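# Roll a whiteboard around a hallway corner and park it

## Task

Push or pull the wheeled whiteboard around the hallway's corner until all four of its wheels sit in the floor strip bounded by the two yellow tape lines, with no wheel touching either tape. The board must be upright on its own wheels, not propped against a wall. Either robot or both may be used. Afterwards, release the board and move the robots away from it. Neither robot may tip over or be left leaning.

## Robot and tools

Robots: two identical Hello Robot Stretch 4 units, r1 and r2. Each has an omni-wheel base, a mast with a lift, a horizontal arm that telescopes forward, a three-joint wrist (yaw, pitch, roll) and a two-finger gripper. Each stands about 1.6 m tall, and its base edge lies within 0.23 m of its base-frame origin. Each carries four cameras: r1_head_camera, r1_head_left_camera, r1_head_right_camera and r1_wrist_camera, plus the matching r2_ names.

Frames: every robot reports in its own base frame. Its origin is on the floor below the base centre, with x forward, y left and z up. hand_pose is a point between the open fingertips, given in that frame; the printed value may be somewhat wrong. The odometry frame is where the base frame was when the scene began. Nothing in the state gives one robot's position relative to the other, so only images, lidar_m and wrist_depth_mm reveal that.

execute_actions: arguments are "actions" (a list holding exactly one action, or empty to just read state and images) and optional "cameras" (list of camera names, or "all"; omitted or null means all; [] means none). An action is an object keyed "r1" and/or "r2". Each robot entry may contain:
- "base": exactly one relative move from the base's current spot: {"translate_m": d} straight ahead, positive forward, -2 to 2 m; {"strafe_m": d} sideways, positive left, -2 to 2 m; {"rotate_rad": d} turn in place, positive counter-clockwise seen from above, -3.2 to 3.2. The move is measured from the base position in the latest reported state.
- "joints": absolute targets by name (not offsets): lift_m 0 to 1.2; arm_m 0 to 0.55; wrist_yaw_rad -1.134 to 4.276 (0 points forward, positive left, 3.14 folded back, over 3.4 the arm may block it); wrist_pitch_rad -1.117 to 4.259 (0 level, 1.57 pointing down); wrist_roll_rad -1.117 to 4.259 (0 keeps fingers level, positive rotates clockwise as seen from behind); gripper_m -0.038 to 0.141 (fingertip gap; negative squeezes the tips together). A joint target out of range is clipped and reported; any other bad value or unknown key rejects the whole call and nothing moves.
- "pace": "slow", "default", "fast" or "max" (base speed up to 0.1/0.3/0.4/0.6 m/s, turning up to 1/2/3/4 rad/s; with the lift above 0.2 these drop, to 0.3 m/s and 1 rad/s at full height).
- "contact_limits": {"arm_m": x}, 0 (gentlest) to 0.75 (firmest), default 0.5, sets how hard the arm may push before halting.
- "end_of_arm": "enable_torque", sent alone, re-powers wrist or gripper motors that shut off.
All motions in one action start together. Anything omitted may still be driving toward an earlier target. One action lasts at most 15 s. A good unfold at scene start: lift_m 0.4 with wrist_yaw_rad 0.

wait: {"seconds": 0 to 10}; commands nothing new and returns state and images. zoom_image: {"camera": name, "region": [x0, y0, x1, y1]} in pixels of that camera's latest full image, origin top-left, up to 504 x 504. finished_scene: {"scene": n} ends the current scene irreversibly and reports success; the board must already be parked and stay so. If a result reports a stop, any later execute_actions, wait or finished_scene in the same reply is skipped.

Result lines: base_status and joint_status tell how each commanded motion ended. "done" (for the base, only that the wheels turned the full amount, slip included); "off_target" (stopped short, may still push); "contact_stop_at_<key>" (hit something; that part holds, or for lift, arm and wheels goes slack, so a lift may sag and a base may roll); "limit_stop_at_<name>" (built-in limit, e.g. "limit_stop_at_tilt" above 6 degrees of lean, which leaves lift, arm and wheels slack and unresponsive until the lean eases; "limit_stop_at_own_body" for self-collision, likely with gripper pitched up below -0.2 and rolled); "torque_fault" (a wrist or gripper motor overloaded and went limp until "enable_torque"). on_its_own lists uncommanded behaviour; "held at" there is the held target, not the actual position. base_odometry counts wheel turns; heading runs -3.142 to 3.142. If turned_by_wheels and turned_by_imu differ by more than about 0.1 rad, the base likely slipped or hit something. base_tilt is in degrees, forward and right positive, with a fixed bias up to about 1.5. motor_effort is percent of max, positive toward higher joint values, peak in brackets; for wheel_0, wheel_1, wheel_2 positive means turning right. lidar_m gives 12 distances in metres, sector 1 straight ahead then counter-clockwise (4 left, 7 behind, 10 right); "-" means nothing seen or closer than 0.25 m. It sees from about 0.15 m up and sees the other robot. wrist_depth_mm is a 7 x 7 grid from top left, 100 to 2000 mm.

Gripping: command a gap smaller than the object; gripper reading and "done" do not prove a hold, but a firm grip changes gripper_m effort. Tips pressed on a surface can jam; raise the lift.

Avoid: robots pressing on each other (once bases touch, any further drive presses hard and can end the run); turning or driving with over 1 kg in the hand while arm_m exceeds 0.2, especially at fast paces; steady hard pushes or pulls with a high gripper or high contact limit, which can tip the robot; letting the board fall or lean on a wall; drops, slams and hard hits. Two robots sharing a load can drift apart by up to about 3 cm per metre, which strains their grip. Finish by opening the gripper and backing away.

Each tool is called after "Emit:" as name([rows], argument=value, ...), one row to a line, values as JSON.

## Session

Emit:
execute_actions([
  {"r1":{"joints":{"lift_m":0.4,"wrist_yaw_rad":0,"gripper_m":0.14}},"r2":{"joints":{"lift_m":0.4,"wrist_yaw_rad":0,"gripper_m":0.14}}},
], cameras=["r2_head_left_camera","r1_head_left_camera"])

Scene clock: 2.47 s.
r1.base_odometry: x=+0.000 y=+0.000 heading=+0.000 (m, m, rad; r1's odometry frame)
r1.turned_by_wheels: +0.000 (rad since the last result)
r1.turned_by_imu: +0.000 (rad since the last result)
r1.base_tilt: forward=+0.3 right=+0.5 (deg)
r1.lidar_m: 1.55 0.94 0.85 0.85 1.09 1.75 0.98 0.66 0.61 0.61 0.77 1.45
r1.base_status: not commanded
r1.joint_positions: lift_m=+0.400 arm_m=-0.002 wrist_yaw_rad=+0.000 wrist_pitch_rad=-0.013 wrist_roll_rad=-0.001 gripper_m=+0.140
r1.joint_status: all done
r1.motor_effort: lift_m=+25(26) arm_m=+0(0) wrist_yaw_rad=-4(6) wrist_pitch_rad=-9(7) wrist_roll_rad=+2(2) gripper_m=+2(1) wheel_0=+0(0) wheel_1=-1(0) wheel_2=+0(0) (%)
r1.hand_pose: x=+0.4570 y=-0.0873 z=+0.5816 quat_wxyz=(+1.000, +0.000, -0.007, +0.000) (m; r1's base frame)
r1.wrist_depth_mm: 878 1078 1499 - - - - / 878 1118 1537 - - - - / 891 1118 1537 - - - - / 891 1118 1537 - - - - / 878 1118 1537 - - - - / 878 1008 1397 - 1808 211 1863 / 891 1060 1336 126 1430 1308 1336
r2.base_odometry: x=+0.000 y=+0.000 heading=+0.000 (m, m, rad; r2's odometry frame)
r2.turned_by_wheels: +0.000 (rad since the last result)
r2.turned_by_imu: -0.001 (rad since the last result)
r2.base_tilt: forward=+0.0 right=-0.8 (deg)
r2.lidar_m: 0.72 1.15 0.85 0.81 0.87 0.71 0.66 0.70 0.67 0.61 0.67 0.72
r2.base_status: not commanded
r2.joint_positions: lift_m=+0.400 arm_m=-0.002 wrist_yaw_rad=+0.000 wrist_pitch_rad=-0.015 wrist_roll_rad=-0.004 gripper_m=+0.140
r2.joint_status: all done
r2.motor_effort: lift_m=+23(24) arm_m=+0(0) wrist_yaw_rad=-1(6) wrist_pitch_rad=-6(6) wrist_roll_rad=-1(3) gripper_m=-2(4) wheel_0=+0(0) wheel_1=+0(1) wheel_2=-1(0) (%)
r2.hand_pose: x=+0.4573 y=-0.0873 z=+0.5823 quat_wxyz=(+1.000, -0.002, -0.007, +0.000) (m; r2's base frame)
r2.wrist_depth_mm: 1336 1983 - - 496 500 496 / 1336 1983 - - 500 496 496 / 1366 1983 - - 496 500 500 / 1336 1983 - - 500 496 496 / 1308 1921 - - 496 496 500 / 1281 1618 - 1983 496 500 500 / 1255 1430 1464 112 496 496 496
pictures: r1_head_left_camera, r2_head_left_camera
Images, in order (width x height): r1_head_left_camera 420x672, r2_head_left_camera 420x672.

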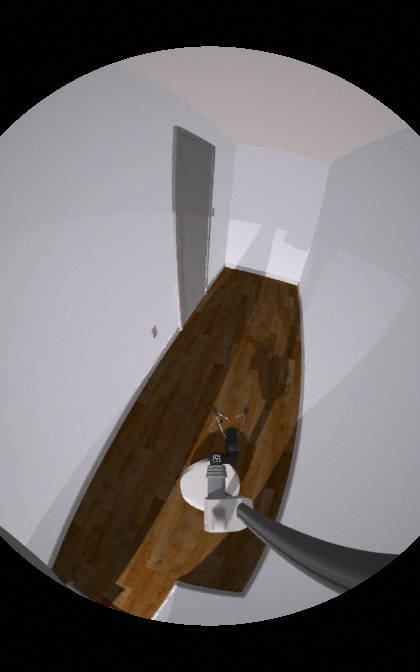

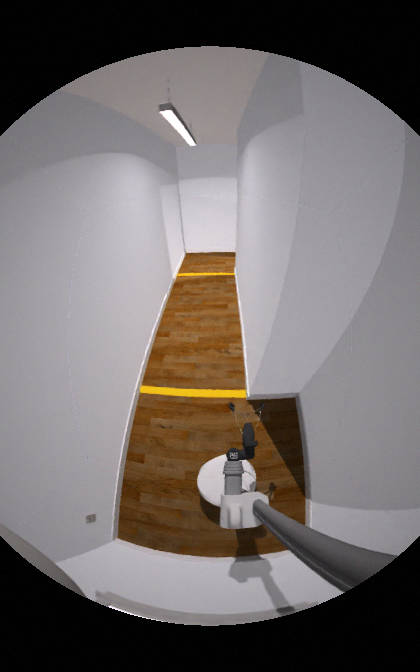

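Same layout.

Emit:
execute_actions([
  {"r1":{"base":{"rotate_rad":2.87}},"r2":{"base":{"strafe_m":0.35}}},
], cameras=[])

Emit:
execute_actions([
  {"r1":{"base":{"strafe_m":-0.35}},"r2":{"base":{"translate_m":2},"pace":"max"}},
], cameras=["r1_head_camera","r2_head_camera"])

Scene clock: 5.57 s.
r1.base_odometry: x=+0.000 y=+0.000 heading=+2.870 (m, m, rad; r1's odometry frame)
r1.turned_by_wheels: +2.870 (rad since the last result)
r1.turned_by_imu: +2.872 (rad since the last result)
r1.base_tilt: forward=+0.3 right=+0.4 (deg)
r1.lidar_m: 0.98 0.83 0.62 0.56 0.64 0.95 2.92 1.16 0.88 0.83 0.93 1.33
r1.base_status: done
r1.joint_positions: lift_m=+0.400 arm_m=-0.002 wrist_yaw_rad=+0.000 wrist_pitch_rad=-0.013 wrist_roll_rad=-0.001 gripper_m=+0.140
r1.joint_status: not commanded
r1.motor_effort: lift_m=+23(25) arm_m=+0(0) wrist_yaw_rad=-3(2) wrist_pitch_rad=-7(7) wrist_roll_rad=+3(2) gripper_m=+0(0) wheel_0=-1(7) wheel_1=-1(6) wheel_2=-1(9) (%)
r1.hand_pose: x=+0.4570 y=-0.0874 z=+0.5818 quat_wxyz=(+1.000, +0.000, -0.007, +0.000) (m; r1's base frame)
r1.wrist_depth_mm: 831 809 798 - - - 1397 / 831 820 809 - - - 1397 / 842 820 798 - - - 1336 / 831 809 809 - - - 1366 / 842 842 809 1983 - 1921 1336 / 854 820 809 1430 1708 210 1366 / 854 842 809 126 1397 1308 1281
r2.base_odometry: x=+0.000 y=+0.350 heading=+0.000 (m, m, rad; r2's odometry frame)
r2.turned_by_wheels: +0.000 (rad since the last result)
r2.turned_by_imu: -0.001 (rad since the last result)
r2.base_tilt: forward=+0.0 right=-0.8 (deg)
r2.lidar_m: 1.88 0.69 0.51 0.46 0.51 0.72 0.65 0.71 0.98 0.96 1.00 0.87
r2.base_status: done
r2.joint_positions: lift_m=+0.400 arm_m=-0.002 wrist_yaw_rad=+0.000 wrist_pitch_rad=-0.015 wrist_roll_rad=-0.004 gripper_m=+0.140
r2.joint_status: not commanded
r2.motor_effort: lift_m=+21(23) arm_m=+0(0) wrist_yaw_rad=+0(1) wrist_pitch_rad=-6(6) wrist_roll_rad=-2(1) gripper_m=+0(2) wheel_0=-1(8) wheel_1=+1(7) wheel_2=+0(0) (%)
r2.hand_pose: x=+0.4573 y=-0.0874 z=+0.5824 quat_wxyz=(+1.000, -0.002, -0.007, +0.000) (m; r2's base frame)
r2.wrist_depth_mm: 842 1255 - - 1756 866 627 / 842 1255 - - 1808 904 640 / 842 1229 - - 1921 931 634 / 831 1229 - - 1921 946 640 / 820 1205 - - - 891 647 / 809 991 1863 - 1576 778 668 / 788 1060 1499 112 1397 904 676
pictures: none
No camera images: the call's "cameras" was empty. Leave "cameras" out to get every camera's image.

Scene clock: 10.77 s.
r1.base_odometry: x=+0.094 y=+0.337 heading=+2.870 (m, m, rad; r1's odometry frame)
r1.turned_by_wheels: +0.000 (rad since the last result)
r1.turned_by_imu: +0.001 (rad since the last result)
r1.base_tilt: forward=+0.4 right=+0.4 (deg)
r1.lidar_m: 1.44 1.07 0.97 0.95 1.02 1.47 1.68 0.71 0.53 0.49 0.56 0.79
r1.base_status: done
r1.joint_positions: lift_m=+0.400 arm_m=-0.002 wrist_yaw_rad=+0.000 wrist_pitch_rad=-0.013 wrist_roll_rad=-0.001 gripper_m=+0.140
r1.joint_status: not commanded
r1.motor_effort: lift_m=+23(23) arm_m=+0(0) wrist_yaw_rad=-2(2) wrist_pitch_rad=-8(7) wrist_roll_rad=+0(2) gripper_m=+1(3) wheel_0=-1(8) wheel_1=+2(7) wheel_2=-1(1) (%)
r1.hand_pose: x=+0.4570 y=-0.0874 z=+0.5818 quat_wxyz=(+1.000, +0.000, -0.007, +0.000) (m; r1's base frame)
r1.wrist_depth_mm: 809 931 1661 - - 1182 788 / 820 946 1661 - - 1205 778 / 820 946 1708 - - 1229 788 / 820 946 1661 - - 1229 788 / 820 931 1661 - - 1118 788 / 820 820 1366 1708 1808 210 788 / 831 866 1397 126 1430 1160 788
r2.base_odometry: x=+2.000 y=+0.350 heading=+0.000 (m, m, rad; r2's odometry frame)
r2.turned_by_wheels: +0.000 (rad since the last result)
r2.turned_by_imu: +0.002 (rad since the last result)
r2.base_tilt: forward=+0.0 right=-0.9 (deg)
r2.lidar_m: 1.77 0.65 0.45 0.43 0.48 0.64 2.01 0.76 0.53 0.52 0.55 0.77
r2.base_status: done
r2.joint_positions: lift_m=+0.400 arm_m=-0.002 wrist_yaw_rad=+0.000 wrist_pitch_rad=-0.015 wrist_roll_rad=-0.004 gripper_m=+0.140
r2.joint_status: not commanded
r2.motor_effort: lift_m=+21(21) arm_m=+0(0) wrist_yaw_rad=-1(1) wrist_pitch_rad=-6(6) wrist_roll_rad=-1(0) gripper_m=-1(1) wheel_0=+0(8) wheel_1=+0(10) wheel_2=+2(18) (%)
r2.hand_pose: x=+0.4573 y=-0.0874 z=+0.5824 quat_wxyz=(+1.000, -0.002, -0.007, +0.000) (m; r2's base frame)
r2.wrist_depth_mm: 809 1205 1808 1808 1863 1808 661 / 809 1182 1808 1863 1808 1863 676 / 809 1182 1863 1808 1808 1808 668 / 798 1182 1863 1808 1863 1808 683 / 788 1138 1808 1863 1863 1863 683 / 778 960 1756 1808 1756 1618 707 / 759 991 1464 112 1430 1308 715
pictures: r1_head_camera, r2_head_camera
Images, in order (width x height): r1_head_camera 420x560, r2_head_camera 420x560.

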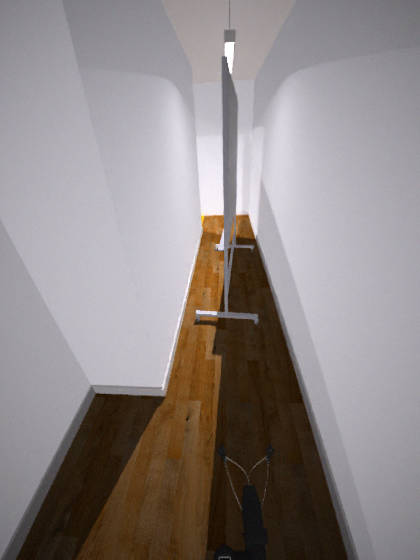

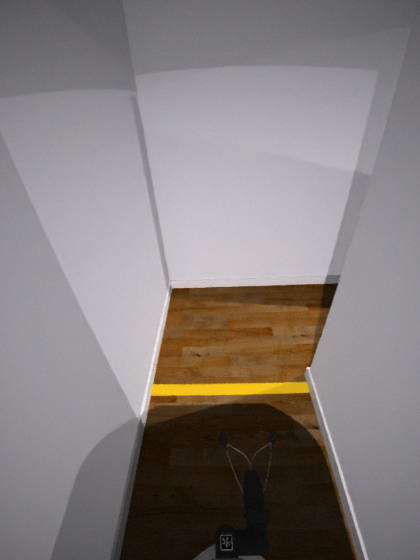

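Emit:
execute_actions([
  {"r1":{"base":{"rotate_rad":-0.09}},"r2":{"base":{"translate_m":0.5}}},
], cameras=[])

Emit:
execute_actions([
  {"r1":{"base":{"translate_m":1.1},"pace":"fast"},"r2":{"base":{"strafe_m":0.13}}},
], cameras=["r1_head_camera","r1_wrist_camera"])

Scene clock: 14.47 s.
r1.base_odometry: x=+0.094 y=+0.337 heading=+2.780 (m, m, rad; r1's odometry frame)
r1.turned_by_wheels: -0.090 (rad since the last result)
r1.turned_by_imu: -0.090 (rad since the last result)
r1.base_tilt: forward=+0.5 right=+0.2 (deg)
r1.lidar_m: 1.68 1.08 0.99 0.93 0.98 1.34 2.65 0.78 0.56 0.51 0.53 0.73
r1.base_status: done
r1.joint_positions: lift_m=+0.400 arm_m=-0.002 wrist_yaw_rad=+0.000 wrist_pitch_rad=-0.013 wrist_roll_rad=-0.001 gripper_m=+0.140
r1.joint_status: not commanded
r1.motor_effort: lift_m=+23(23) arm_m=+0(0) wrist_yaw_rad=-2(2) wrist_pitch_rad=-6(7) wrist_roll_rad=+3(2) gripper_m=+2(2) wheel_0=+0(6) wheel_1=+0(4) wheel_2=-1(6) (%)
r1.hand_pose: x=+0.4570 y=-0.0874 z=+0.5818 quat_wxyz=(+1.000, +0.000, -0.007, +0.000) (m; r1's base frame)
r1.wrist_depth_mm: 778 1138 - - 1863 904 654 / 778 1138 - - 1921 931 640 / 788 1160 - - 1983 946 654 / 788 1138 - - 1983 931 654 / 768 1160 - - - 878 654 / 788 976 1576 1661 1499 210 654 / 768 1042 1397 126 1336 917 654
r2.base_odometry: x=+2.500 y=+0.350 heading=+0.000 (m, m, rad; r2's odometry frame)
r2.turned_by_wheels: +0.000 (rad since the last result)
r2.turned_by_imu: +0.000 (rad since the last result)
r2.base_tilt: forward=+0.0 right=-0.8 (deg)
r2.lidar_m: 1.48 0.64 0.46 0.43 0.46 0.66 1.98 0.76 0.54 0.51 0.56 1.54
r2.base_status: done
r2.joint_positions: lift_m=+0.400 arm_m=-0.002 wrist_yaw_rad=+0.000 wrist_pitch_rad=-0.015 wrist_roll_rad=-0.004 gripper_m=+0.140
r2.joint_status: not commanded
r2.motor_effort: lift_m=+21(21) arm_m=+0(0) wrist_yaw_rad=+0(1) wrist_pitch_rad=-6(6) wrist_roll_rad=+0(1) gripper_m=+0(1) wheel_0=+1(8) wheel_1=+2(5) wheel_2=-2(15) (%)
r2.hand_pose: x=+0.4573 y=-0.0874 z=+0.5824 quat_wxyz=(+1.000, -0.002, -0.007, +0.000) (m; r2's base frame)
r2.wrist_depth_mm: 798 1182 1336 1308 1308 1308 1336 / 798 1160 1308 1308 1308 1336 1308 / 798 1182 1308 1308 1308 1336 1336 / 788 1138 1308 1308 1308 1308 1308 / 768 1118 1308 1308 1308 1308 1308 / 759 946 1308 1308 1308 1308 1281 / 741 991 1308 112 1281 1281 1281
pictures: none
No camera images: the call's "cameras" was empty. Leave "cameras" out to get every camera's image.

Scene clock: 18.50 s.
r1.base_odometry: x=-0.935 y=+0.726 heading=+2.780 (m, m, rad; r1's odometry frame)
r1.turned_by_wheels: +0.000 (rad since the last result)
r1.turned_by_imu: -0.003 (rad since the last result)
r1.base_tilt: forward=+0.5 right=+0.5 (deg)
r1.lidar_m: 0.61 0.69 0.47 0.45 1.02 1.40 2.42 0.72 0.53 0.47 0.50 0.65
r1.base_status: done
r1.joint_positions: lift_m=+0.400 arm_m=-0.002 wrist_yaw_rad=+0.000 wrist_pitch_rad=-0.013 wrist_roll_rad=-0.001 gripper_m=+0.140
r1.joint_status: not commanded
r1.motor_effort: lift_m=+23(23) arm_m=+0(0) wrist_yaw_rad=-3(4) wrist_pitch_rad=-7(6) wrist_roll_rad=+0(3) gripper_m=-2(1) wheel_0=+0(7) wheel_1=-1(7) wheel_2=+1(13) (%)
r1.hand_pose: x=+0.4570 y=-0.0874 z=+0.5818 quat_wxyz=(+1.000, +0.000, -0.007, +0.000) (m; r1's base frame)
r1.wrist_depth_mm: 831 1229 508 1983 1661 831 591 / 842 1229 517 1921 1756 842 585 / 842 1229 647 1983 1808 854 585 / 842 1255 - - 1808 854 591 / 842 1229 - - 1808 788 591 / 831 1060 421 1863 1336 211 591 / 820 1138 500 126 1336 831 603
r2.base_odometry: x=+2.500 y=+0.480 heading=+0.000 (m, m, rad; r2's odometry frame)
r2.turned_by_wheels: +0.000 (rad since the last result)
r2.turned_by_imu: -0.001 (rad since the last result)
r2.base_tilt: forward=+0.0 right=-0.8 (deg)
r2.lidar_m: 1.28 0.46 0.32 0.31 0.33 0.49 1.40 0.95 0.70 0.66 0.71 1.53
r2.base_status: done
r2.joint_positions: lift_m=+0.400 arm_m=-0.002 wrist_yaw_rad=+0.000 wrist_pitch_rad=-0.015 wrist_roll_rad=-0.004 gripper_m=+0.140
r2.joint_status: not commanded
r2.motor_effort: lift_m=+21(21) arm_m=+0(0) wrist_yaw_rad=-1(1) wrist_pitch_rad=-6(6) wrist_roll_rad=+0(0) gripper_m=+0(0) wheel_0=-1(9) wheel_1=+0(11) wheel_2=+1(3) (%)
r2.hand_pose: x=+0.4573 y=-0.0874 z=+0.5824 quat_wxyz=(+1.000, -0.002, -0.007, +0.000) (m; r2's base frame)
r2.wrist_depth_mm: 615 917 1308 1336 1336 1308 1308 / 609 917 1308 1336 1308 1336 1308 / 603 891 1308 1308 1308 1308 1336 / 597 878 1308 1308 1308 1308 1308 / 597 866 1308 1308 1336 1336 1308 / 585 732 1336 1336 1336 1308 1308 / 569 759 1308 112 1308 1281 1281
pictures: r1_head_camera, r1_wrist_camera
camera_calibration (this result's frames):
r1_wrist_camera: T_world_to_cam=[[0.0347809, -0.999361, -0.0082156, -0.0946878], [0.00544216, 0.00840984, -0.99995, 0.636987], [0.99938, 0.0347344, 0.00573119, -0.229689], [0, 0, 0, 1]] pos_world=[0.229374, -0.0920062, 0.637494]
Images, in order (width x height): r1_head_camera 420x560, r1_wrist_camera 616x392.

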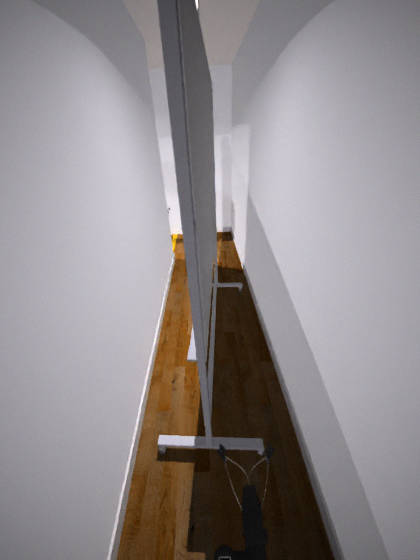

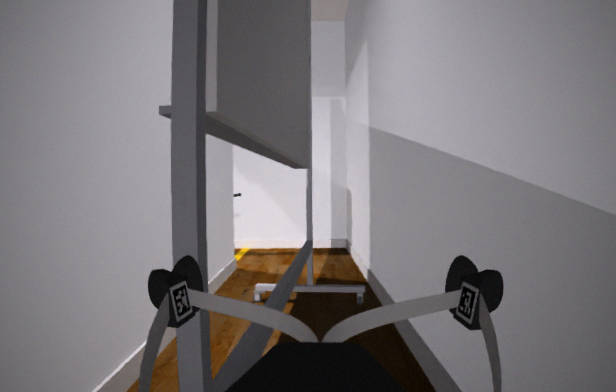

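Emit:
execute_actions([
  {"r1":{"base":{"strafe_m":0.14}}},
], cameras=[])

Emit:
execute_actions([
  {"r1":{"base":{"translate_m":0.27}}},
], cameras=[])

Emit:
execute_actions([
  {"r1":{"joints":{"gripper_m":-0.02}}},
], cameras=[])

Emit:
execute_actions([
  {"r1":{"base":{"strafe_m":-0.17},"pace":"slow"}},
], cameras=[])

Emit:
execute_actions([
  {"r1":{"base":{"translate_m":0.5},"pace":"slow"}},
], cameras=["r1_head_camera","r1_wrist_camera"])

Scene clock: 21.10 s.
r1.base_odometry: x=-0.984 y=+0.595 heading=+2.780 (m, m, rad; r1's odometry frame)
r1.turned_by_wheels: +0.000 (rad since the last result)
r1.turned_by_imu: +0.000 (rad since the last result)
r1.base_tilt: forward=+0.5 right=+0.3 (deg)
r1.lidar_m: 0.59 0.48 0.34 0.30 0.34 1.18 2.90 0.94 0.66 0.58 0.63 0.65
r1.base_status: done
r1.joint_positions: lift_m=+0.400 arm_m=-0.002 wrist_yaw_rad=+0.000 wrist_pitch_rad=-0.013 wrist_roll_rad=-0.001 gripper_m=+0.140
r1.joint_status: not commanded
r1.motor_effort: lift_m=+23(23) arm_m=+0(0) wrist_yaw_rad=-2(4) wrist_pitch_rad=-6(7) wrist_roll_rad=+2(2) gripper_m=+2(0) wheel_0=+1(8) wheel_1=+0(11) wheel_2=+0(0) (%)
r1.hand_pose: x=+0.4570 y=-0.0874 z=+0.5818 quat_wxyz=(+1.000, +0.000, -0.007, +0.000) (m; r1's base frame)
r1.wrist_depth_mm: 634 917 1921 1499 - 1118 798 / 634 946 1983 1281 - 1160 788 / 640 960 1921 661 - 1160 788 / 647 946 1983 - - 1160 798 / 640 946 1921 - - 1078 798 / 634 809 1430 415 1661 210 788 / 634 842 1336 126 1430 1138 809
r2.base_odometry: x=+2.500 y=+0.480 heading=+0.000 (m, m, rad; r2's odometry frame)
r2.turned_by_wheels: +0.000 (rad since the last result)
r2.turned_by_imu: -0.001 (rad since the last result)
r2.base_tilt: forward=+0.1 right=-0.8 (deg)
r2.lidar_m: 1.27 0.45 0.32 0.29 0.33 0.48 1.42 0.93 0.69 0.65 0.69 1.54
r2.base_status: not commanded
r2.joint_positions: lift_m=+0.400 arm_m=-0.002 wrist_yaw_rad=+0.000 wrist_pitch_rad=-0.015 wrist_roll_rad=-0.004 gripper_m=+0.140
r2.joint_status: not commanded
r2.motor_effort: lift_m=+21(21) arm_m=+0(0) wrist_yaw_rad=-1(1) wrist_pitch_rad=-6(6) wrist_roll_rad=-2(3) gripper_m=-3(1) wheel_0=-1(1) wheel_1=+0(0) wheel_2=+0(0) (%)
r2.hand_pose: x=+0.4573 y=-0.0874 z=+0.5824 quat_wxyz=(+1.000, -0.002, -0.007, +0.000) (m; r2's base frame)
r2.wrist_depth_mm: 615 904 1336 1308 1308 1308 1308 / 615 904 1336 1308 1336 1308 1336 / 615 891 1308 1308 1308 1308 1308 / 609 878 1308 1308 1336 1308 1281 / 591 866 1308 1308 1281 1308 1308 / 585 732 1308 1308 1308 1308 1308 / 569 768 1308 112 1281 1281 1308
pictures: none
No camera images: the call's "cameras" was empty. Leave "cameras" out to get every camera's image.

Scene clock: 23.47 s.
r1.base_odometry: x=-1.237 y=+0.691 heading=+2.780 (m, m, rad; r1's odometry frame)
r1.turned_by_wheels: +0.000 (rad since the last result)
r1.turned_by_imu: -0.001 (rad since the last result)
r1.base_tilt: forward=+0.3 right=+0.5 (deg)
r1.lidar_m: 0.35 0.40 0.36 0.33 0.35 0.50 2.89 0.92 0.65 0.58 0.52 0.41
r1.base_status: done
r1.joint_positions: lift_m=+0.400 arm_m=-0.002 wrist_yaw_rad=+0.001 wrist_pitch_rad=-0.013 wrist_roll_rad=-0.001 gripper_m=+0.140
r1.joint_status: not commanded
r1.motor_effort: lift_m=+23(23) arm_m=+0(0) wrist_yaw_rad=-2(3) wrist_pitch_rad=-7(7) wrist_roll_rad=+2(2) gripper_m=+3(3) wheel_0=+5(6) wheel_1=+2(7) wheel_2=-3(10) (%)
r1.hand_pose: x=+0.4570 y=-0.0872 z=+0.5817 quat_wxyz=(+1.000, +0.000, -0.007, +0.000) (m; r1's base frame)
r1.wrist_depth_mm: 647 931 247 143 - 1098 778 / 654 960 1499 143 - 1118 778 / 654 960 1756 143 - 1138 788 / 647 960 1756 144 - 1138 788 / 654 946 1756 144 - 1160 788 / 647 878 198 145 1661 976 788 / 634 866 1308 121 1430 1025 798
r2.base_odometry: x=+2.500 y=+0.480 heading=+0.000 (m, m, rad; r2's odometry frame)
r2.turned_by_wheels: +0.000 (rad since the last result)
r2.turned_by_imu: -0.001 (rad since the last result)
r2.base_tilt: forward=+0.0 right=-0.8 (deg)
r2.lidar_m: 1.25 0.45 0.32 0.29 0.33 0.48 1.39 0.96 0.70 0.65 0.68 1.56
r2.base_status: not commanded
r2.joint_positions: lift_m=+0.400 arm_m=-0.002 wrist_yaw_rad=+0.000 wrist_pitch_rad=-0.015 wrist_roll_rad=-0.004 gripper_m=+0.140
r2.joint_status: not commanded
r2.motor_effort: lift_m=+21(21) arm_m=+0(0) wrist_yaw_rad=-1(1) wrist_pitch_rad=-6(6) wrist_roll_rad=+1(1) gripper_m=-1(0) wheel_0=-1(1) wheel_1=+0(0) wheel_2=+0(0) (%)
r2.hand_pose: x=+0.4573 y=-0.0874 z=+0.5824 quat_wxyz=(+1.000, -0.002, -0.007, +0.000) (m; r2's base frame)
r2.wrist_depth_mm: 609 917 1336 1336 1308 1308 1308 / 609 904 1308 1336 1308 1336 1308 / 609 891 1336 1336 1336 1308 1308 / 603 891 1308 1308 1308 1308 1308 / 591 866 1308 1308 1308 1308 1308 / 580 732 1336 1308 1308 1308 1308 / 569 759 1308 112 1308 1308 1281
pictures: none
No camera images: the call's "cameras" was empty. Leave "cameras" out to get every camera's image.

Scene clock: 25.97 s.
r1.base_odometry: x=-1.237 y=+0.691 heading=+2.781 (m, m, rad; r1's odometry frame)
r1.turned_by_wheels: +0.000 (rad since the last result)
r1.turned_by_imu: +0.000 (rad since the last result)
r1.base_tilt: forward=+0.5 right=+0.3 (deg)
r1.lidar_m: 0.35 0.41 0.36 0.33 0.34 0.47 2.86 0.91 0.62 0.59 0.48 0.37
r1.base_status: not commanded
r1.joint_positions: lift_m=+0.400 arm_m=-0.002 wrist_yaw_rad=+0.006 wrist_pitch_rad=-0.013 wrist_roll_rad=-0.001 gripper_m=-0.019
r1.joint_status: all done
r1.on_its_own: wrist_yaw_rad is at rest, and its effort (-21) is outside its rest range (-13 to +13)
r1.motor_effort: lift_m=+23(23) arm_m=+0(1) wrist_yaw_rad=-21(31) wrist_pitch_rad=-7(10) wrist_roll_rad=+1(2) gripper_m=-17(19) wheel_0=+4(5) wheel_1=+2(3) wheel_2=+2(3) (%)
r1.hand_pose: x=+0.4575 y=-0.0856 z=+0.5817 quat_wxyz=(+1.000, +0.000, -0.007, +0.003) (m; r1's base frame)
r1.wrist_depth_mm: 634 946 277 138 - 1118 788 / 640 931 1661 138 - 1138 798 / 647 946 1983 139 - 1160 788 / 647 960 1921 139 - 1160 788 / 640 946 1863 139 - 1138 798 / 627 931 186 140 183 1060 788 / 621 809 1336 123 1366 917 809
r2.base_odometry: x=+2.500 y=+0.480 heading=+0.000 (m, m, rad; r2's odometry frame)
r2.turned_by_wheels: +0.000 (rad since the last result)
r2.turned_by_imu: -0.001 (rad since the last result)
r2.base_tilt: forward=+0.1 right=-0.8 (deg)
r2.lidar_m: 1.25 0.45 0.32 0.31 0.30 0.47 1.41 0.91 0.69 0.64 0.66 1.56
r2.base_status: not commanded
r2.joint_positions: lift_m=+0.400 arm_m=-0.002 wrist_yaw_rad=+0.000 wrist_pitch_rad=-0.015 wrist_roll_rad=-0.004 gripper_m=+0.140
r2.joint_status: not commanded
r2.motor_effort: lift_m=+21(21) arm_m=+0(0) wrist_yaw_rad=+1(1) wrist_pitch_rad=-6(6) wrist_roll_rad=-1(0) gripper_m=+2(2) wheel_0=-1(1) wheel_1=+0(0) wheel_2=+0(1) (%)
r2.hand_pose: x=+0.4573 y=-0.0874 z=+0.5824 quat_wxyz=(+1.000, -0.002, -0.007, +0.000) (m; r2's base frame)
r2.wrist_depth_mm: 615 904 1336 1308 1336 1308 1308 / 609 904 1336 1336 1308 1308 1336 / 609 891 1308 1308 1336 1308 1308 / 603 878 1336 1336 1308 1308 1308 / 597 866 1308 1308 1308 1308 1308 / 580 732 1336 1336 1336 1308 1308 / 574 759 1308 112 1281 1308 1281
pictures: none
No camera images: the call's "cameras" was empty. Leave "cameras" out to get every camera's image.

Scene clock: 28.80 s.
r1.base_odometry: x=-1.177 y=+0.850 heading=+2.781 (m, m, rad; r1's odometry frame)
r1.turned_by_wheels: +0.001 (rad since the last result)
r1.turned_by_imu: +0.002 (rad since the last result)
r1.base_tilt: forward=+0.5 right=+0.4 (deg)
r1.lidar_m: 0.34 0.34 0.51 0.48 0.52 1.42 2.15 0.67 0.46 0.42 0.46 0.39
r1.base_status: done
r1.joint_positions: lift_m=+0.400 arm_m=-0.002 wrist_yaw_rad=+0.010 wrist_pitch_rad=-0.014 wrist_roll_rad=-0.001 gripper_m=-0.020
r1.joint_status: not commanded
r1.on_its_own: wrist_yaw_rad is at rest, and its effort (-32) is outside its rest range (-13 to +13)
r1.motor_effort: lift_m=+23(23) arm_m=+0(0) wrist_yaw_rad=-32(35) wrist_pitch_rad=-6(8) wrist_roll_rad=+2(2) gripper_m=-16(16) wheel_0=+7(12) wheel_1=+1(7) wheel_2=+2(1) (%)
r1.hand_pose: x=+0.4578 y=-0.0844 z=+0.5819 quat_wxyz=(+1.000, +0.000, -0.007, +0.005) (m; r1's base frame)
r1.wrist_depth_mm: 866 1281 255 138 1708 788 549 / 854 1255 1808 139 1708 798 549 / 866 1255 - 139 1708 809 554 / 866 1255 - 140 1808 809 554 / 866 1281 - 140 1756 809 559 / 866 1229 185 140 185 798 554 / 854 1078 1336 124 1336 661 554
r2.base_odometry: x=+2.500 y=+0.480 heading=+0.000 (m, m, rad; r2's odometry frame)
r2.turned_by_wheels: +0.000 (rad since the last result)
r2.turned_by_imu: -0.001 (rad since the last result)
r2.base_tilt: forward=+0.0 right=-0.9 (deg)
r2.lidar_m: 1.25 0.45 0.31 0.30 0.32 0.46 1.39 0.93 0.70 0.65 0.71 1.54
r2.base_status: not commanded
r2.joint_positions: lift_m=+0.400 arm_m=-0.002 wrist_yaw_rad=+0.000 wrist_pitch_rad=-0.015 wrist_roll_rad=-0.004 gripper_m=+0.140
r2.joint_status: not commanded
r2.motor_effort: lift_m=+21(21) arm_m=+0(0) wrist_yaw_rad=+0(0) wrist_pitch_rad=-6(6) wrist_roll_rad=-1(1) gripper_m=-5(0) wheel_0=-1(1) wheel_1=+0(0) wheel_2=+0(0) (%)
r2.hand_pose: x=+0.4573 y=-0.0874 z=+0.5824 quat_wxyz=(+1.000, -0.002, -0.007, +0.000) (m; r2's base frame)
r2.wrist_depth_mm: 615 904 1336 1308 1308 1308 1336 / 609 904 1336 1308 1308 1308 1336 / 615 891 1336 1308 1308 1308 1336 / 603 878 1308 1308 1336 1336 1308 / 591 866 1308 1308 1308 1336 1308 / 585 723 1281 1308 1308 1308 1308 / 569 759 1308 112 1308 1308 1308
pictures: none
No camera images: the call's "cameras" was empty. Leave "cameras" out to get every camera's image.

Scene clock: 35.07 s.
r1.base_odometry: x=-1.645 y=+1.026 heading=+2.781 (m, m, rad; r1's odometry frame)
r1.turned_by_wheels: +0.000 (rad since the last result)
r1.turned_by_imu: -0.004 (rad since the last result)
r1.base_tilt: forward=+0.4 right=+0.4 (deg)
r1.lidar_m: 0.32 0.37 0.55 0.50 0.54 0.74 2.09 0.65 0.43 0.41 0.44 0.34
r1.base_status: done
r1.joint_positions: lift_m=+0.400 arm_m=-0.003 wrist_yaw_rad=-0.008 wrist_pitch_rad=-0.014 wrist_roll_rad=-0.001 gripper_m=-0.020
r1.joint_status: not commanded
r1.on_its_own: wrist_yaw_rad is at rest, and its effort (+20) is outside its rest range (-13 to +13)
r1.motor_effort: lift_m=+23(23) arm_m=+0(0) wrist_yaw_rad=+20(28) wrist_pitch_rad=-4(6) wrist_roll_rad=+2(2) gripper_m=-11(17) wheel_0=+1(12) wheel_1=+4(5) wheel_2=-9(15) (%)
r1.hand_pose: x=+0.4561 y=-0.0897 z=+0.5820 quat_wxyz=(+1.000, +0.000, -0.007, -0.004) (m; r1's base frame)
r1.wrist_depth_mm: 931 1397 254 127 1205 691 500 / 931 1430 - 128 1229 707 492 / 946 1430 - 128 1281 715 496 / 931 1430 - 128 1255 723 500 / 931 1430 - 129 1255 715 500 / 946 1397 186 129 181 654 492 / 917 1205 1336 118 1205 609 504
r2.base_odometry: x=+2.500 y=+0.480 heading=+0.000 (m, m, rad; r2's odometry frame)
r2.turned_by_wheels: +0.000 (rad since the last result)
r2.turned_by_imu: -0.002 (rad since the last result)
r2.base_tilt: forward=+0.0 right=-0.9 (deg)
r2.lidar_m: 1.26 0.47 0.29 0.30 0.33 0.47 1.40 0.96 0.70 0.66 0.72 1.56
r2.base_status: not commanded
r2.joint_positions: lift_m=+0.400 arm_m=-0.002 wrist_yaw_rad=+0.000 wrist_pitch_rad=-0.015 wrist_roll_rad=-0.004 gripper_m=+0.140
r2.joint_status: not commanded
r2.motor_effort: lift_m=+21(21) arm_m=-1(0) wrist_yaw_rad=-1(1) wrist_pitch_rad=-6(6) wrist_roll_rad=+0(0) gripper_m=+0(4) wheel_0=-1(1) wheel_1=+0(0) wheel_2=+0(0) (%)
r2.hand_pose: x=+0.4573 y=-0.0874 z=+0.5824 quat_wxyz=(+1.000, -0.002, -0.007, +0.000) (m; r2's base frame)
r2.wrist_depth_mm: 615 904 1336 1308 1308 1308 1308 / 603 904 1308 1308 1308 1308 1308 / 603 891 1308 1308 1308 1308 1281 / 603 891 1336 1308 1308 1308 1308 / 591 866 1336 1336 1308 1281 1336 / 585 723 1308 1336 1308 1336 1308 / 574 759 1281 112 1281 1308 1308
pictures: r1_head_camera, r1_wrist_camera
camera_calibration (this result's frames):
r1_wrist_camera: T_world_to_cam=[[0.0267025, -0.99961, -0.00818822, -0.0933402], [0.00629635, 0.00835916, -0.999945, 0.636841], [0.999624, 0.0266495, 0.0065171, -0.230094], [0, 0, 0, 1]] pos_world=[0.22849, -0.0924954, 0.637542]
Images, in order (width x height): r1_head_camera 420x560, r1_wrist_camera 616x392.

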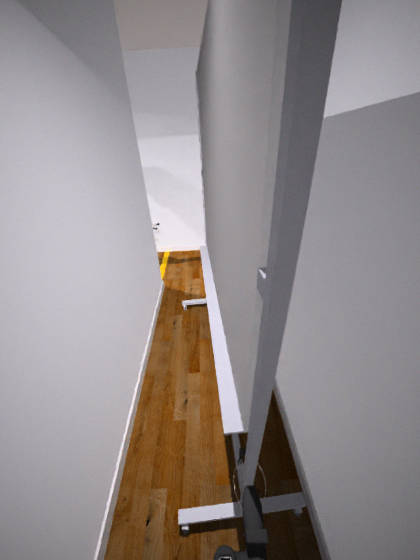

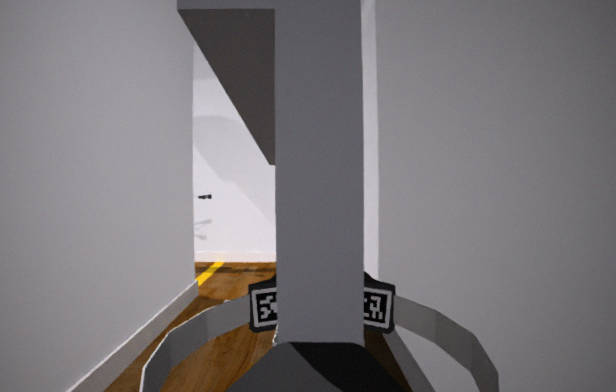

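Good. Small heading fix, continue.

Emit:
execute_actions([
  {"r1":{"base":{"rotate_rad":0.04},"pace":"slow"}},
], cameras=[])

Emit:
execute_actions([
  {"r1":{"base":{"translate_m":0.75},"pace":"slow"}},
], cameras=["r1_head_camera","r2_head_camera"])

Scene clock: 36.20 s.
r1.base_odometry: x=-1.644 y=+1.026 heading=+2.820 (m, m, rad; r1's odometry frame)
r1.turned_by_wheels: +0.039 (rad since the last result)
r1.turned_by_imu: +0.039 (rad since the last result)
r1.base_tilt: forward=+0.5 right=+0.4 (deg)
r1.lidar_m: 0.33 0.38 0.54 0.50 0.55 0.74 1.71 0.62 0.42 0.40 0.43 0.37
r1.base_status: done
r1.joint_positions: lift_m=+0.400 arm_m=-0.003 wrist_yaw_rad=-0.007 wrist_pitch_rad=-0.013 wrist_roll_rad=-0.001 gripper_m=-0.020
r1.joint_status: not commanded
r1.on_its_own: wrist_yaw_rad is at rest, and its effort (+16) is outside its rest range (-13 to +13)
r1.motor_effort: lift_m=+23(23) arm_m=+0(0) wrist_yaw_rad=+16(43) wrist_pitch_rad=-6(8) wrist_roll_rad=+0(1) gripper_m=-12(11) wheel_0=+0(5) wheel_1=+0(4) wheel_2=-10(13) (%)
r1.hand_pose: x=+0.4563 y=-0.0894 z=+0.5818 quat_wxyz=(+1.000, +0.000, -0.007, -0.003) (m; r1's base frame)
r1.wrist_depth_mm: 866 1281 257 125 1430 768 539 / 866 1281 1921 125 1464 778 535 / 878 1281 - 126 1537 798 539 / 891 1281 - 126 1499 798 544 / 878 1255 - 126 1537 798 544 / 854 1255 185 127 180 732 539 / 866 1098 1366 117 1255 661 549
r2.base_odometry: x=+2.500 y=+0.480 heading=+0.000 (m, m, rad; r2's odometry frame)
r2.turned_by_wheels: +0.000 (rad since the last result)
r2.turned_by_imu: +0.000 (rad since the last result)
r2.base_tilt: forward=+0.1 right=-0.8 (deg)
r2.lidar_m: 1.23 0.44 0.32 0.31 0.33 0.49 1.40 0.97 0.71 0.64 0.69 1.53
r2.base_status: not commanded
r2.joint_positions: lift_m=+0.400 arm_m=-0.002 wrist_yaw_rad=+0.000 wrist_pitch_rad=-0.015 wrist_roll_rad=-0.004 gripper_m=+0.140
r2.joint_status: not commanded
r2.motor_effort: lift_m=+21(21) arm_m=+0(0) wrist_yaw_rad=+0(1) wrist_pitch_rad=-7(7) wrist_roll_rad=+0(2) gripper_m=-1(2) wheel_0=-1(1) wheel_1=+0(0) wheel_2=+0(0) (%)
r2.hand_pose: x=+0.4573 y=-0.0874 z=+0.5824 quat_wxyz=(+1.000, -0.002, -0.007, +0.000) (m; r2's base frame)
r2.wrist_depth_mm: 609 917 1336 1336 1308 1308 1308 / 609 904 1336 1308 1308 1336 1281 / 609 891 1336 1336 1336 1336 1308 / 603 878 1308 1336 1281 1308 1308 / 591 854 1336 1308 1308 1308 1336 / 585 723 1308 1308 1308 1308 1281 / 574 759 1308 112 1308 1281 1308
pictures: none
No camera images: the call's "cameras" was empty. Leave "cameras" out to get every camera's image.

Scene clock: 44.97 s.
r1.base_odometry: x=-2.356 y=+1.263 heading=+2.820 (m, m, rad; r1's odometry frame)
r1.turned_by_wheels: +0.000 (rad since the last result)
r1.turned_by_imu: -0.005 (rad since the last result)
r1.base_tilt: forward=+0.6 right=+0.5 (deg)
r1.lidar_m: 0.32 0.36 0.55 0.52 0.54 0.77 1.79 0.61 0.44 0.39 0.42 0.34
r1.base_status: done
r1.joint_positions: lift_m=+0.400 arm_m=-0.003 wrist_yaw_rad=-0.007 wrist_pitch_rad=-0.013 wrist_roll_rad=-0.001 gripper_m=-0.020
r1.joint_status: not commanded
r1.on_its_own: wrist_yaw_rad is at rest, and its effort (+16) is outside its rest range (-13 to +13)
r1.motor_effort: lift_m=+23(23) arm_m=+0(0) wrist_yaw_rad=+16(36) wrist_pitch_rad=-7(7) wrist_roll_rad=+2(1) gripper_m=-11(10) wheel_0=+3(5) wheel_1=+3(3) wheel_2=-9(17) (%)
r1.hand_pose: x=+0.4563 y=-0.0893 z=+0.5818 quat_wxyz=(+1.000, +0.000, -0.007, -0.003) (m; r1's base frame)
r1.wrist_depth_mm: 866 1281 258 124 1430 768 535 / 878 1281 - 125 1464 768 525 / 878 1308 - 125 1499 788 535 / 878 1308 - 125 1499 788 535 / 878 1255 - 126 1464 798 544 / 878 1255 186 126 182 723 535 / 854 1078 1336 117 1308 661 544
r2.base_odometry: x=+2.500 y=+0.480 heading=+0.000 (m, m, rad; r2's odometry frame)
r2.turned_by_wheels: +0.000 (rad since the last result)
r2.turned_by_imu: -0.002 (rad since the last result)
r2.base_tilt: forward=+0.1 right=-0.8 (deg)
r2.lidar_m: 1.26 0.46 0.30 0.29 0.34 0.49 1.37 0.97 0.67 0.65 0.68 0.86
r2.base_status: not commanded
r2.joint_positions: lift_m=+0.400 arm_m=-0.002 wrist_yaw_rad=+0.000 wrist_pitch_rad=-0.015 wrist_roll_rad=-0.004 gripper_m=+0.140
r2.joint_status: not commanded
r2.motor_effort: lift_m=+21(21) arm_m=+0(0) wrist_yaw_rad=-1(0) wrist_pitch_rad=-6(6) wrist_roll_rad=+1(2) gripper_m=+0(2) wheel_0=-1(1) wheel_1=+0(0) wheel_2=+0(0) (%)
r2.hand_pose: x=+0.4573 y=-0.0874 z=+0.5824 quat_wxyz=(+1.000, -0.002, -0.007, +0.000) (m; r2's base frame)
r2.wrist_depth_mm: 609 917 1308 1308 1308 854 854 / 609 904 1308 1336 1308 842 866 / 603 891 1336 1308 1336 1336 866 / 603 878 1308 1308 1308 1308 1308 / 597 854 1336 1308 1308 1308 1308 / 580 732 1308 1336 1336 831 1281 / 569 759 1308 112 1308 1281 1281
pictures: r1_head_camera, r2_head_camera
Images, in order (width x height): r1_head_camera 420x560, r2_head_camera 420x560.

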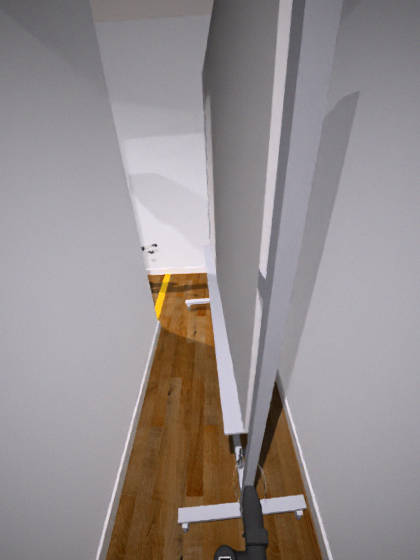

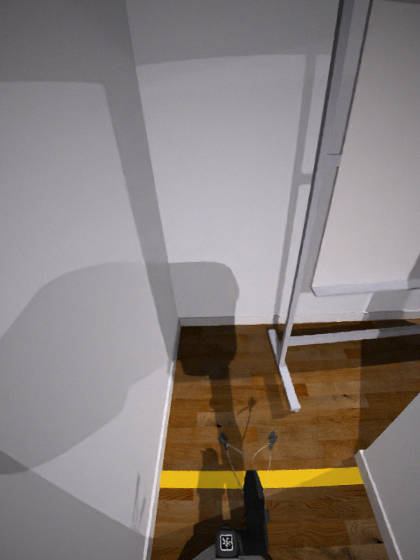

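Emit:
execute_actions([
  {"r1":{"base":{"translate_m":0.12},"pace":"slow","joints":{"arm_m":0.22}},"r2":{"joints":{"arm_m":0.22}}},
], cameras=["r2_wrist_camera"])

Scene clock: 48.83 s.
r1.base_odometry: x=-2.469 y=+1.301 heading=+2.820 (m, m, rad; r1's odometry frame)
r1.turned_by_wheels: +0.000 (rad since the last result)
r1.turned_by_imu: -0.001 (rad since the last result)
r1.base_tilt: forward=+0.4 right=+0.4 (deg)
r1.lidar_m: 0.54 0.57 0.55 0.52 0.50 0.74 1.73 0.59 0.45 0.40 0.39 0.61
r1.base_status: done
r1.joint_positions: lift_m=+0.400 arm_m=+0.218 wrist_yaw_rad=-0.007 wrist_pitch_rad=-0.015 wrist_roll_rad=-0.001 gripper_m=-0.020
r1.joint_status: all done
r1.on_its_own: wrist_yaw_rad is at rest, and its effort (+18) is outside its rest range (-13 to +13)
r1.motor_effort: lift_m=+23(23) arm_m=+13(17) wrist_yaw_rad=+18(40) wrist_pitch_rad=-2(7) wrist_roll_rad=+1(3) gripper_m=-12(15) wheel_0=+3(8) wheel_1=+4(6) wheel_2=-9(19) (%)
r1.hand_pose: x=+0.6765 y=-0.0894 z=+0.5823 quat_wxyz=(+1.000, +0.000, -0.008, -0.003) (m; r1's base frame)
r1.wrist_depth_mm: 891 - 257 122 1397 759 530 / 891 - - 123 1397 768 521 / 878 - - 123 1464 778 530 / 904 - - 123 1464 788 539 / 891 - - 124 1430 788 530 / 878 1808 186 124 179 723 530 / 878 1098 1336 116 1281 654 539
r2.base_odometry: x=+2.500 y=+0.480 heading=+0.000 (m, m, rad; r2's odometry frame)
r2.turned_by_wheels: +0.000 (rad since the last result)
r2.turned_by_imu: -0.001 (rad since the last result)
r2.base_tilt: forward=+0.1 right=-0.8 (deg)
r2.lidar_m: 0.74 0.45 0.32 0.31 0.31 0.47 1.39 0.98 0.69 0.65 0.70 1.03
r2.base_status: not commanded
r2.joint_positions: lift_m=+0.400 arm_m=+0.219 wrist_yaw_rad=+0.000 wrist_pitch_rad=-0.015 wrist_roll_rad=-0.004 gripper_m=+0.140
r2.joint_status: all done
r2.motor_effort: lift_m=+21(21) arm_m=+8(9) wrist_yaw_rad=-1(1) wrist_pitch_rad=-5(6) wrist_roll_rad=+0(1) gripper_m=+0(1) wheel_0=-1(1) wheel_1=+0(0) wheel_2=+0(0) (%)
r2.hand_pose: x=+0.6779 y=-0.0874 z=+0.5825 quat_wxyz=(+1.000, -0.002, -0.008, +0.000) (m; r2's base frame)
r2.wrist_depth_mm: 609 904 1098 615 615 627 634 / 609 904 1098 1078 609 621 627 / 603 891 1098 1098 1098 1078 1078 / 597 878 1078 1078 1078 1098 1098 / 591 854 1098 1078 1078 1078 1098 / 580 732 1078 1078 1098 1078 1098 / 569 759 1098 112 627 615 627
pictures: r2_wrist_camera
camera_calibration (this result's frames):
r2_wrist_camera: T_world_to_cam=[[-0.00182948, -0.999008, -0.0444879, -0.0563553], [0.027131, 0.0444221, -0.998644, 0.628926], [0.99963, -0.003034, 0.0270228, -0.463837], [0, 0, 0, 1]] pos_world=[0.446498, -0.0856449, 0.638101]
Images, in order (width x height): r2_wrist_camera 616x392.

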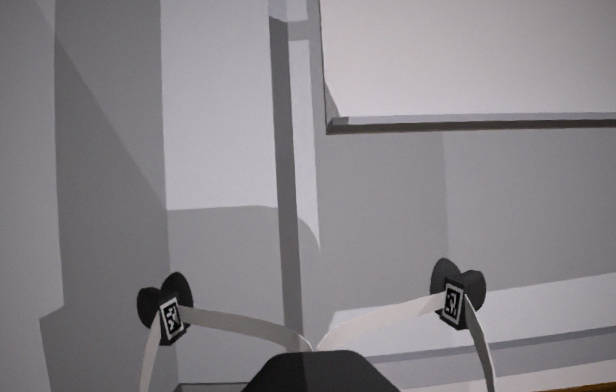

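Emit:
execute_actions([
  {"r2":{"base":{"translate_m":0.45}}},
], cameras=[])

Emit:
execute_actions([
  {"r2":{"joints":{"gripper_m":-0.02}}},
], cameras=["r2_wrist_camera"])

Emit:
execute_actions([
  {"r2":{"base":{"translate_m":-0.3},"pace":"slow"},"r1":{"base":{"translate_m":0.02},"pace":"slow"}},
], cameras=[])

Emit:
execute_actions([
  {"r2":{"base":{"translate_m":-0.15},"pace":"slow"},"r1":{"base":{"translate_m":0.05},"pace":"slow"}},
], cameras=[])

Emit:
execute_actions([
  {"r2":{"base":{"translate_m":-0.15},"pace":"slow"},"r1":{"base":{"translate_m":0.07},"pace":"slow"}},
], cameras=["r2_head_left_camera","r1_head_camera"])

Scene clock: 53.27 s.
r1.base_odometry: x=-2.469 y=+1.301 heading=+2.820 (m, m, rad; r1's odometry frame)
r1.turned_by_wheels: +0.000 (rad since the last result)
r1.turned_by_imu: +0.000 (rad since the last result)
r1.base_tilt: forward=+0.4 right=+0.5 (deg)
r1.lidar_m: 0.54 0.54 0.54 0.51 0.56 0.76 1.73 0.61 0.44 0.39 0.45 0.61
r1.base_status: not commanded
r1.joint_positions: lift_m=+0.400 arm_m=+0.218 wrist_yaw_rad=-0.007 wrist_pitch_rad=-0.015 wrist_roll_rad=-0.001 gripper_m=-0.020
r1.joint_status: not commanded
r1.on_its_own: wrist_yaw_rad is at rest, and its effort (+17) is outside its rest range (-13 to +13)
r1.motor_effort: lift_m=+23(23) arm_m=+11(13) wrist_yaw_rad=+17(18) wrist_pitch_rad=-2(1) wrist_roll_rad=+1(1) gripper_m=-12(14) wheel_0=+0(3) wheel_1=+3(4) wheel_2=-8(8) (%)
r1.hand_pose: x=+0.6768 y=-0.0893 z=+0.5823 quat_wxyz=(+1.000, +0.000, -0.008, -0.003) (m; r1's base frame)
r1.wrist_depth_mm: 878 - 257 122 1366 750 525 / 866 - - 123 1430 759 525 / 878 - - 123 1464 778 530 / 891 1808 - 123 1464 778 530 / 891 - - 124 1464 768 530 / 878 1708 186 124 179 715 525 / 878 1098 1366 116 1255 615 535
r2.base_odometry: x=+2.950 y=+0.481 heading=+0.001 (m, m, rad; r2's odometry frame)
r2.turned_by_wheels: +0.001 (rad since the last result)
r2.turned_by_imu: +0.000 (rad since the last result)
r2.base_tilt: forward=+0.1 right=-0.8 (deg)
r2.lidar_m: 0.35 0.46 0.33 0.29 0.31 0.46 1.39 0.97 0.70 0.66 0.83 0.56
r2.base_status: done
r2.joint_positions: lift_m=+0.400 arm_m=+0.219 wrist_yaw_rad=+0.003 wrist_pitch_rad=-0.015 wrist_roll_rad=-0.004 gripper_m=+0.140
r2.joint_status: not commanded
r2.motor_effort: lift_m=+21(21) arm_m=+8(8) wrist_yaw_rad=-9(10) wrist_pitch_rad=-5(6) wrist_roll_rad=+0(1) gripper_m=+1(1) wheel_0=+8(9) wheel_1=+5(5) wheel_2=-2(8) (%)
r2.hand_pose: x=+0.6782 y=-0.0865 z=+0.5825 quat_wxyz=(+1.000, -0.002, -0.008, +0.002) (m; r2's base frame)
r2.wrist_depth_mm: 585 634 156 627 627 627 627 / 591 634 156 634 627 627 627 / 585 640 156 634 627 621 627 / 580 640 156 627 621 627 621 / 569 634 156 627 627 627 627 / 564 634 156 634 627 627 621 / 549 640 155 112 627 621 621
pictures: none
No camera images: the call's "cameras" was empty. Leave "cameras" out to get every camera's image.

Scene clock: 55.77 s.
r1.base_odometry: x=-2.469 y=+1.301 heading=+2.820 (m, m, rad; r1's odometry frame)
r1.turned_by_wheels: +0.000 (rad since the last result)
r1.turned_by_imu: +0.000 (rad since the last result)
r1.base_tilt: forward=+0.6 right=+0.4 (deg)
r1.lidar_m: 0.53 0.57 0.54 0.50 0.54 0.76 1.75 0.64 0.44 0.41 0.45 0.62
r1.base_status: not commanded
r1.joint_positions: lift_m=+0.400 arm_m=+0.218 wrist_yaw_rad=-0.008 wrist_pitch_rad=-0.015 wrist_roll_rad=-0.001 gripper_m=-0.020
r1.joint_status: not commanded
r1.on_its_own: wrist_yaw_rad is at rest, and its effort (+20) is outside its rest range (-13 to +13)
r1.motor_effort: lift_m=+23(23) arm_m=+11(11) wrist_yaw_rad=+20(21) wrist_pitch_rad=-2(1) wrist_roll_rad=+0(2) gripper_m=-8(13) wheel_0=+0(0) wheel_1=+3(3) wheel_2=-8(8) (%)
r1.hand_pose: x=+0.6767 y=-0.0896 z=+0.5823 quat_wxyz=(+1.000, +0.000, -0.008, -0.004) (m; r1's base frame)
r1.wrist_depth_mm: 878 - 257 122 1397 750 530 / 891 - - 123 1464 759 525 / 904 - - 123 1430 768 530 / 878 1808 - 123 1397 778 530 / 891 - - 124 1464 778 530 / 878 1708 186 124 179 715 530 / 878 1118 1366 116 1229 615 535
r2.base_odometry: x=+2.950 y=+0.481 heading=+0.003 (m, m, rad; r2's odometry frame)
r2.turned_by_wheels: +0.002 (rad since the last result)
r2.turned_by_imu: +0.002 (rad since the last result)
r2.base_tilt: forward=+0.1 right=-0.9 (deg)
r2.lidar_m: 0.34 0.45 0.32 0.30 0.32 0.49 1.38 0.97 0.70 0.65 0.82 0.57
r2.base_status: not commanded
r2.joint_positions: lift_m=+0.400 arm_m=+0.219 wrist_yaw_rad=+0.026 wrist_pitch_rad=-0.015 wrist_roll_rad=-0.004 gripper_m=-0.020
r2.joint_status: all done
r2.on_its_own: wrist_yaw_rad is at rest, and its effort (-74) is outside its rest range (-13 to +13)
r2.motor_effort: lift_m=+21(21) arm_m=+6(8) wrist_yaw_rad=-74(75) wrist_pitch_rad=-7(7) wrist_roll_rad=-1(1) gripper_m=-15(6) wheel_0=+18(18) wheel_1=+5(5) wheel_2=+13(12) (%)
r2.hand_pose: x=+0.6806 y=-0.0799 z=+0.5823 quat_wxyz=(+1.000, -0.002, -0.007, +0.013) (m; r2's base frame)
r2.wrist_depth_mm: 544 640 627 621 621 609 603 / 544 640 640 621 615 615 603 / 544 647 634 147 621 621 603 / 539 640 640 147 621 615 603 / 535 640 634 147 621 615 603 / 521 640 179 147 615 609 609 / 512 603 627 112 621 609 603
pictures: r2_wrist_camera
camera_calibration (this result's frames):
r2_wrist_camera: T_world_to_cam=[[0.0238477, -0.998725, -0.0444845, -0.0663687], [0.0255624, 0.0450918, -0.998656, 0.62953], [0.999389, 0.0226785, 0.0266051, -0.464012], [0, 0, 0, 1]] pos_world=[0.449219, -0.0841477, 0.638077]
Images, in order (width x height): r2_wrist_camera 616x392.

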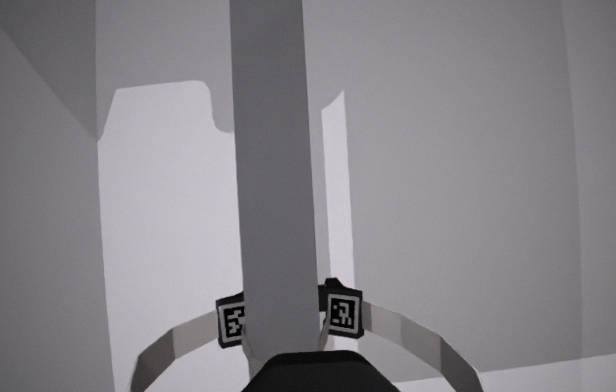

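Scene clock: 60.03 s.
r1.base_odometry: x=-2.488 y=+1.307 heading=+2.820 (m, m, rad; r1's odometry frame)
r1.turned_by_wheels: +0.000 (rad since the last result)
r1.turned_by_imu: +0.000 (rad since the last result)
r1.base_tilt: forward=+0.5 right=+0.6 (deg)
r1.lidar_m: 0.53 0.53 0.55 0.50 0.53 0.74 1.74 0.62 0.45 0.41 0.43 0.61
r1.base_status: done
r1.joint_positions: lift_m=+0.400 arm_m=+0.219 wrist_yaw_rad=+0.003 wrist_pitch_rad=-0.013 wrist_roll_rad=-0.001 gripper_m=-0.019
r1.joint_status: not commanded
r1.motor_effort: lift_m=+23(23) arm_m=+6(11) wrist_yaw_rad=-11(58) wrist_pitch_rad=-8(9) wrist_roll_rad=+2(1) gripper_m=-16(18) wheel_0=+0(6) wheel_1=+2(10) wheel_2=-1(24) (%)
r1.hand_pose: x=+0.6786 y=-0.0866 z=+0.5817 quat_wxyz=(+1.000, +0.000, -0.006, +0.001) (m; r1's base frame)
r1.wrist_depth_mm: 854 - 250 118 1464 778 544 / 866 - 379 118 1537 798 544 / 866 - - 118 1576 798 549 / 878 - - 118 1537 809 549 / 878 - - 119 1537 809 549 / 866 1756 185 119 179 741 544 / 854 1042 1255 112 1308 668 554
r2.base_odometry: x=+2.650 y=+0.479 heading=+0.003 (m, m, rad; r2's odometry frame)
r2.turned_by_wheels: +0.000 (rad since the last result)
r2.turned_by_imu: +0.020 (rad since the last result)
r2.base_tilt: forward=+0.0 right=-0.8 (deg)
r2.lidar_m: 0.43 0.45 0.31 0.30 0.34 0.48 1.66 0.92 0.69 0.64 0.69 0.33
r2.base_status: done
r2.joint_positions: lift_m=+0.400 arm_m=+0.220 wrist_yaw_rad=+0.004 wrist_pitch_rad=-0.015 wrist_roll_rad=-0.004 gripper_m=-0.020
r2.joint_status: not commanded
r2.motor_effort: lift_m=+21(21) arm_m=+2(6) wrist_yaw_rad=-13(85) wrist_pitch_rad=-5(7) wrist_roll_rad=+0(1) gripper_m=-14(14) wheel_0=-6(20) wheel_1=-5(7) wheel_2=+7(23) (%)
r2.hand_pose: x=+0.6794 y=-0.0862 z=+0.5825 quat_wxyz=(+1.000, -0.002, -0.008, +0.002) (m; r2's base frame)
r2.wrist_depth_mm: 569 831 931 163 931 917 917 / 569 831 946 163 917 904 904 / 569 820 931 163 917 904 904 / 564 809 946 163 917 917 904 / 559 798 946 163 917 917 904 / 549 778 931 162 185 904 904 / 535 707 931 112 917 904 904
pictures: none
No camera images: the call's "cameras" was empty. Leave "cameras" out to get every camera's image.

Scene clock: 62.80 s.
r1.base_odometry: x=-2.535 y=+1.323 heading=+2.820 (m, m, rad; r1's odometry frame)
r1.turned_by_wheels: +0.000 (rad since the last result)
r1.turned_by_imu: -0.001 (rad since the last result)
r1.base_tilt: forward=+0.4 right=+0.4 (deg)
r1.lidar_m: 0.52 0.52 0.54 0.49 0.53 0.75 1.76 0.61 0.43 0.41 0.43 0.61
r1.base_status: done
r1.joint_positions: lift_m=+0.400 arm_m=+0.219 wrist_yaw_rad=-0.001 wrist_pitch_rad=-0.013 wrist_roll_rad=-0.001 gripper_m=-0.020
r1.joint_status: not commanded
r1.motor_effort: lift_m=+23(23) arm_m=+6(6) wrist_yaw_rad=+2(28) wrist_pitch_rad=-7(8) wrist_roll_rad=+3(3) gripper_m=-13(16) wheel_0=+1(5) wheel_1=+2(8) wheel_2=-5(17) (%)
r1.hand_pose: x=+0.6782 y=-0.0878 z=+0.5818 quat_wxyz=(+1.000, +0.000, -0.007, -0.001) (m; r1's base frame)
r1.wrist_depth_mm: 866 - 250 119 1281 759 535 / 866 - 418 120 1281 768 530 / 891 - - 121 1308 788 539 / 878 - - 121 1336 788 539 / 878 - - 122 1308 809 544 / 878 1708 185 122 173 732 535 / 854 1060 1281 113 1229 661 544
r2.base_odometry: x=+2.501 y=+0.479 heading=+0.004 (m, m, rad; r2's odometry frame)
r2.turned_by_wheels: +0.001 (rad since the last result)
r2.turned_by_imu: +0.003 (rad since the last result)
r2.base_tilt: forward=+0.1 right=-0.8 (deg)
r2.lidar_m: 0.50 0.48 0.34 0.26 0.36 0.49 1.74 0.89 0.68 0.63 0.67 0.38
r2.base_status: done
r2.joint_positions: lift_m=+0.400 arm_m=+0.220 wrist_yaw_rad=+0.012 wrist_pitch_rad=-0.015 wrist_roll_rad=-0.004 gripper_m=-0.020
r2.joint_status: not commanded
r2.on_its_own: wrist_yaw_rad is at rest, and its effort (-34) is outside its rest range (-13 to +13)
r2.motor_effort: lift_m=+21(21) arm_m=+2(2) wrist_yaw_rad=-34(64) wrist_pitch_rad=-5(5) wrist_roll_rad=-1(1) gripper_m=-11(13) wheel_0=+2(11) wheel_1=-2(8) wheel_2=+11(17) (%)
r2.hand_pose: x=+0.6800 y=-0.0841 z=+0.5826 quat_wxyz=(+1.000, -0.002, -0.008, +0.006) (m; r2's base frame)
r2.wrist_depth_mm: 564 820 1098 164 1060 1042 1042 / 559 809 1098 164 1060 1060 1042 / 559 798 1098 163 1060 1078 1042 / 554 788 1098 163 1078 1060 1025 / 549 778 1078 163 1060 1042 1042 / 539 750 208 163 186 1042 1042 / 525 654 1098 112 1060 1042 1042
pictures: none
No camera images: the call's "cameras" was empty. Leave "cameras" out to get every camera's image.

Scene clock: 65.57 s.
r1.base_odometry: x=-2.602 y=+1.345 heading=+2.819 (m, m, rad; r1's odometry frame)
r1.turned_by_wheels: -0.001 (rad since the last result)
r1.turned_by_imu: -0.002 (rad since the last result)
r1.base_tilt: forward=+0.4 right=+0.3 (deg)
r1.lidar_m: 0.50 0.50 0.55 0.50 0.54 0.77 1.73 0.62 0.41 0.41 0.43 0.61
r1.base_status: done
r1.joint_positions: lift_m=+0.400 arm_m=+0.219 wrist_yaw_rad=-0.006 wrist_pitch_rad=-0.013 wrist_roll_rad=-0.001 gripper_m=-0.020
r1.joint_status: not commanded
r1.on_its_own: wrist_yaw_rad is at rest, and its effort (+15) is outside its rest range (-13 to +13)
r1.motor_effort: lift_m=+23(23) arm_m=+6(6) wrist_yaw_rad=+15(46) wrist_pitch_rad=-8(8) wrist_roll_rad=+1(1) gripper_m=-13(11) wheel_0=-3(4) wheel_1=+1(6) wheel_2=-8(21) (%)
r1.hand_pose: x=+0.6778 y=-0.0892 z=+0.5817 quat_wxyz=(+1.000, +0.000, -0.006, -0.003) (m; r1's base frame)
r1.wrist_depth_mm: 891 277 258 119 1205 741 525 / 878 473 - 120 1205 768 521 / 891 - - 120 1255 768 525 / 891 - - 121 1255 759 530 / 904 - - 121 1229 768 525 / 878 1756 185 121 175 699 525 / 891 1255 1336 113 1255 603 535
r2.base_odometry: x=+2.351 y=+0.478 heading=+0.006 (m, m, rad; r2's odometry frame)
r2.turned_by_wheels: +0.002 (rad since the last result)
r2.turned_by_imu: +0.005 (rad since the last result)
r2.base_tilt: forward=+0.0 right=-0.9 (deg)
r2.lidar_m: 0.47 0.47 0.33 0.30 0.37 0.50 1.89 0.89 0.67 0.65 0.70 0.40
r2.base_status: done
r2.joint_positions: lift_m=+0.400 arm_m=+0.220 wrist_yaw_rad=+0.017 wrist_pitch_rad=-0.015 wrist_roll_rad=-0.004 gripper_m=-0.020
r2.joint_status: not commanded
r2.on_its_own: wrist_yaw_rad is at rest, and its effort (-49) is outside its rest range (-13 to +13)
r2.motor_effort: lift_m=+21(21) arm_m=+2(2) wrist_yaw_rad=-49(74) wrist_pitch_rad=-4(4) wrist_roll_rad=+0(2) gripper_m=-12(11) wheel_0=+9(15) wheel_1=+1(3) wheel_2=+14(20) (%)
r2.hand_pose: x=+0.6805 y=-0.0825 z=+0.5826 quat_wxyz=(+1.000, -0.002, -0.008, +0.009) (m; r2's base frame)
r2.wrist_depth_mm: 554 798 1205 167 1229 237 236 / 554 788 1182 167 1229 1205 1160 / 549 778 1160 166 1229 1205 1182 / 549 768 1255 165 1205 1182 1160 / 539 759 1205 164 1205 1182 1182 / 530 741 185 163 1205 1182 1182 / 517 627 1042 112 1182 1182 1160
pictures: r1_head_camera, r2_head_left_camera
Images, in order (width x height): r1_head_camera 420x560, r2_head_left_camera 420x672.

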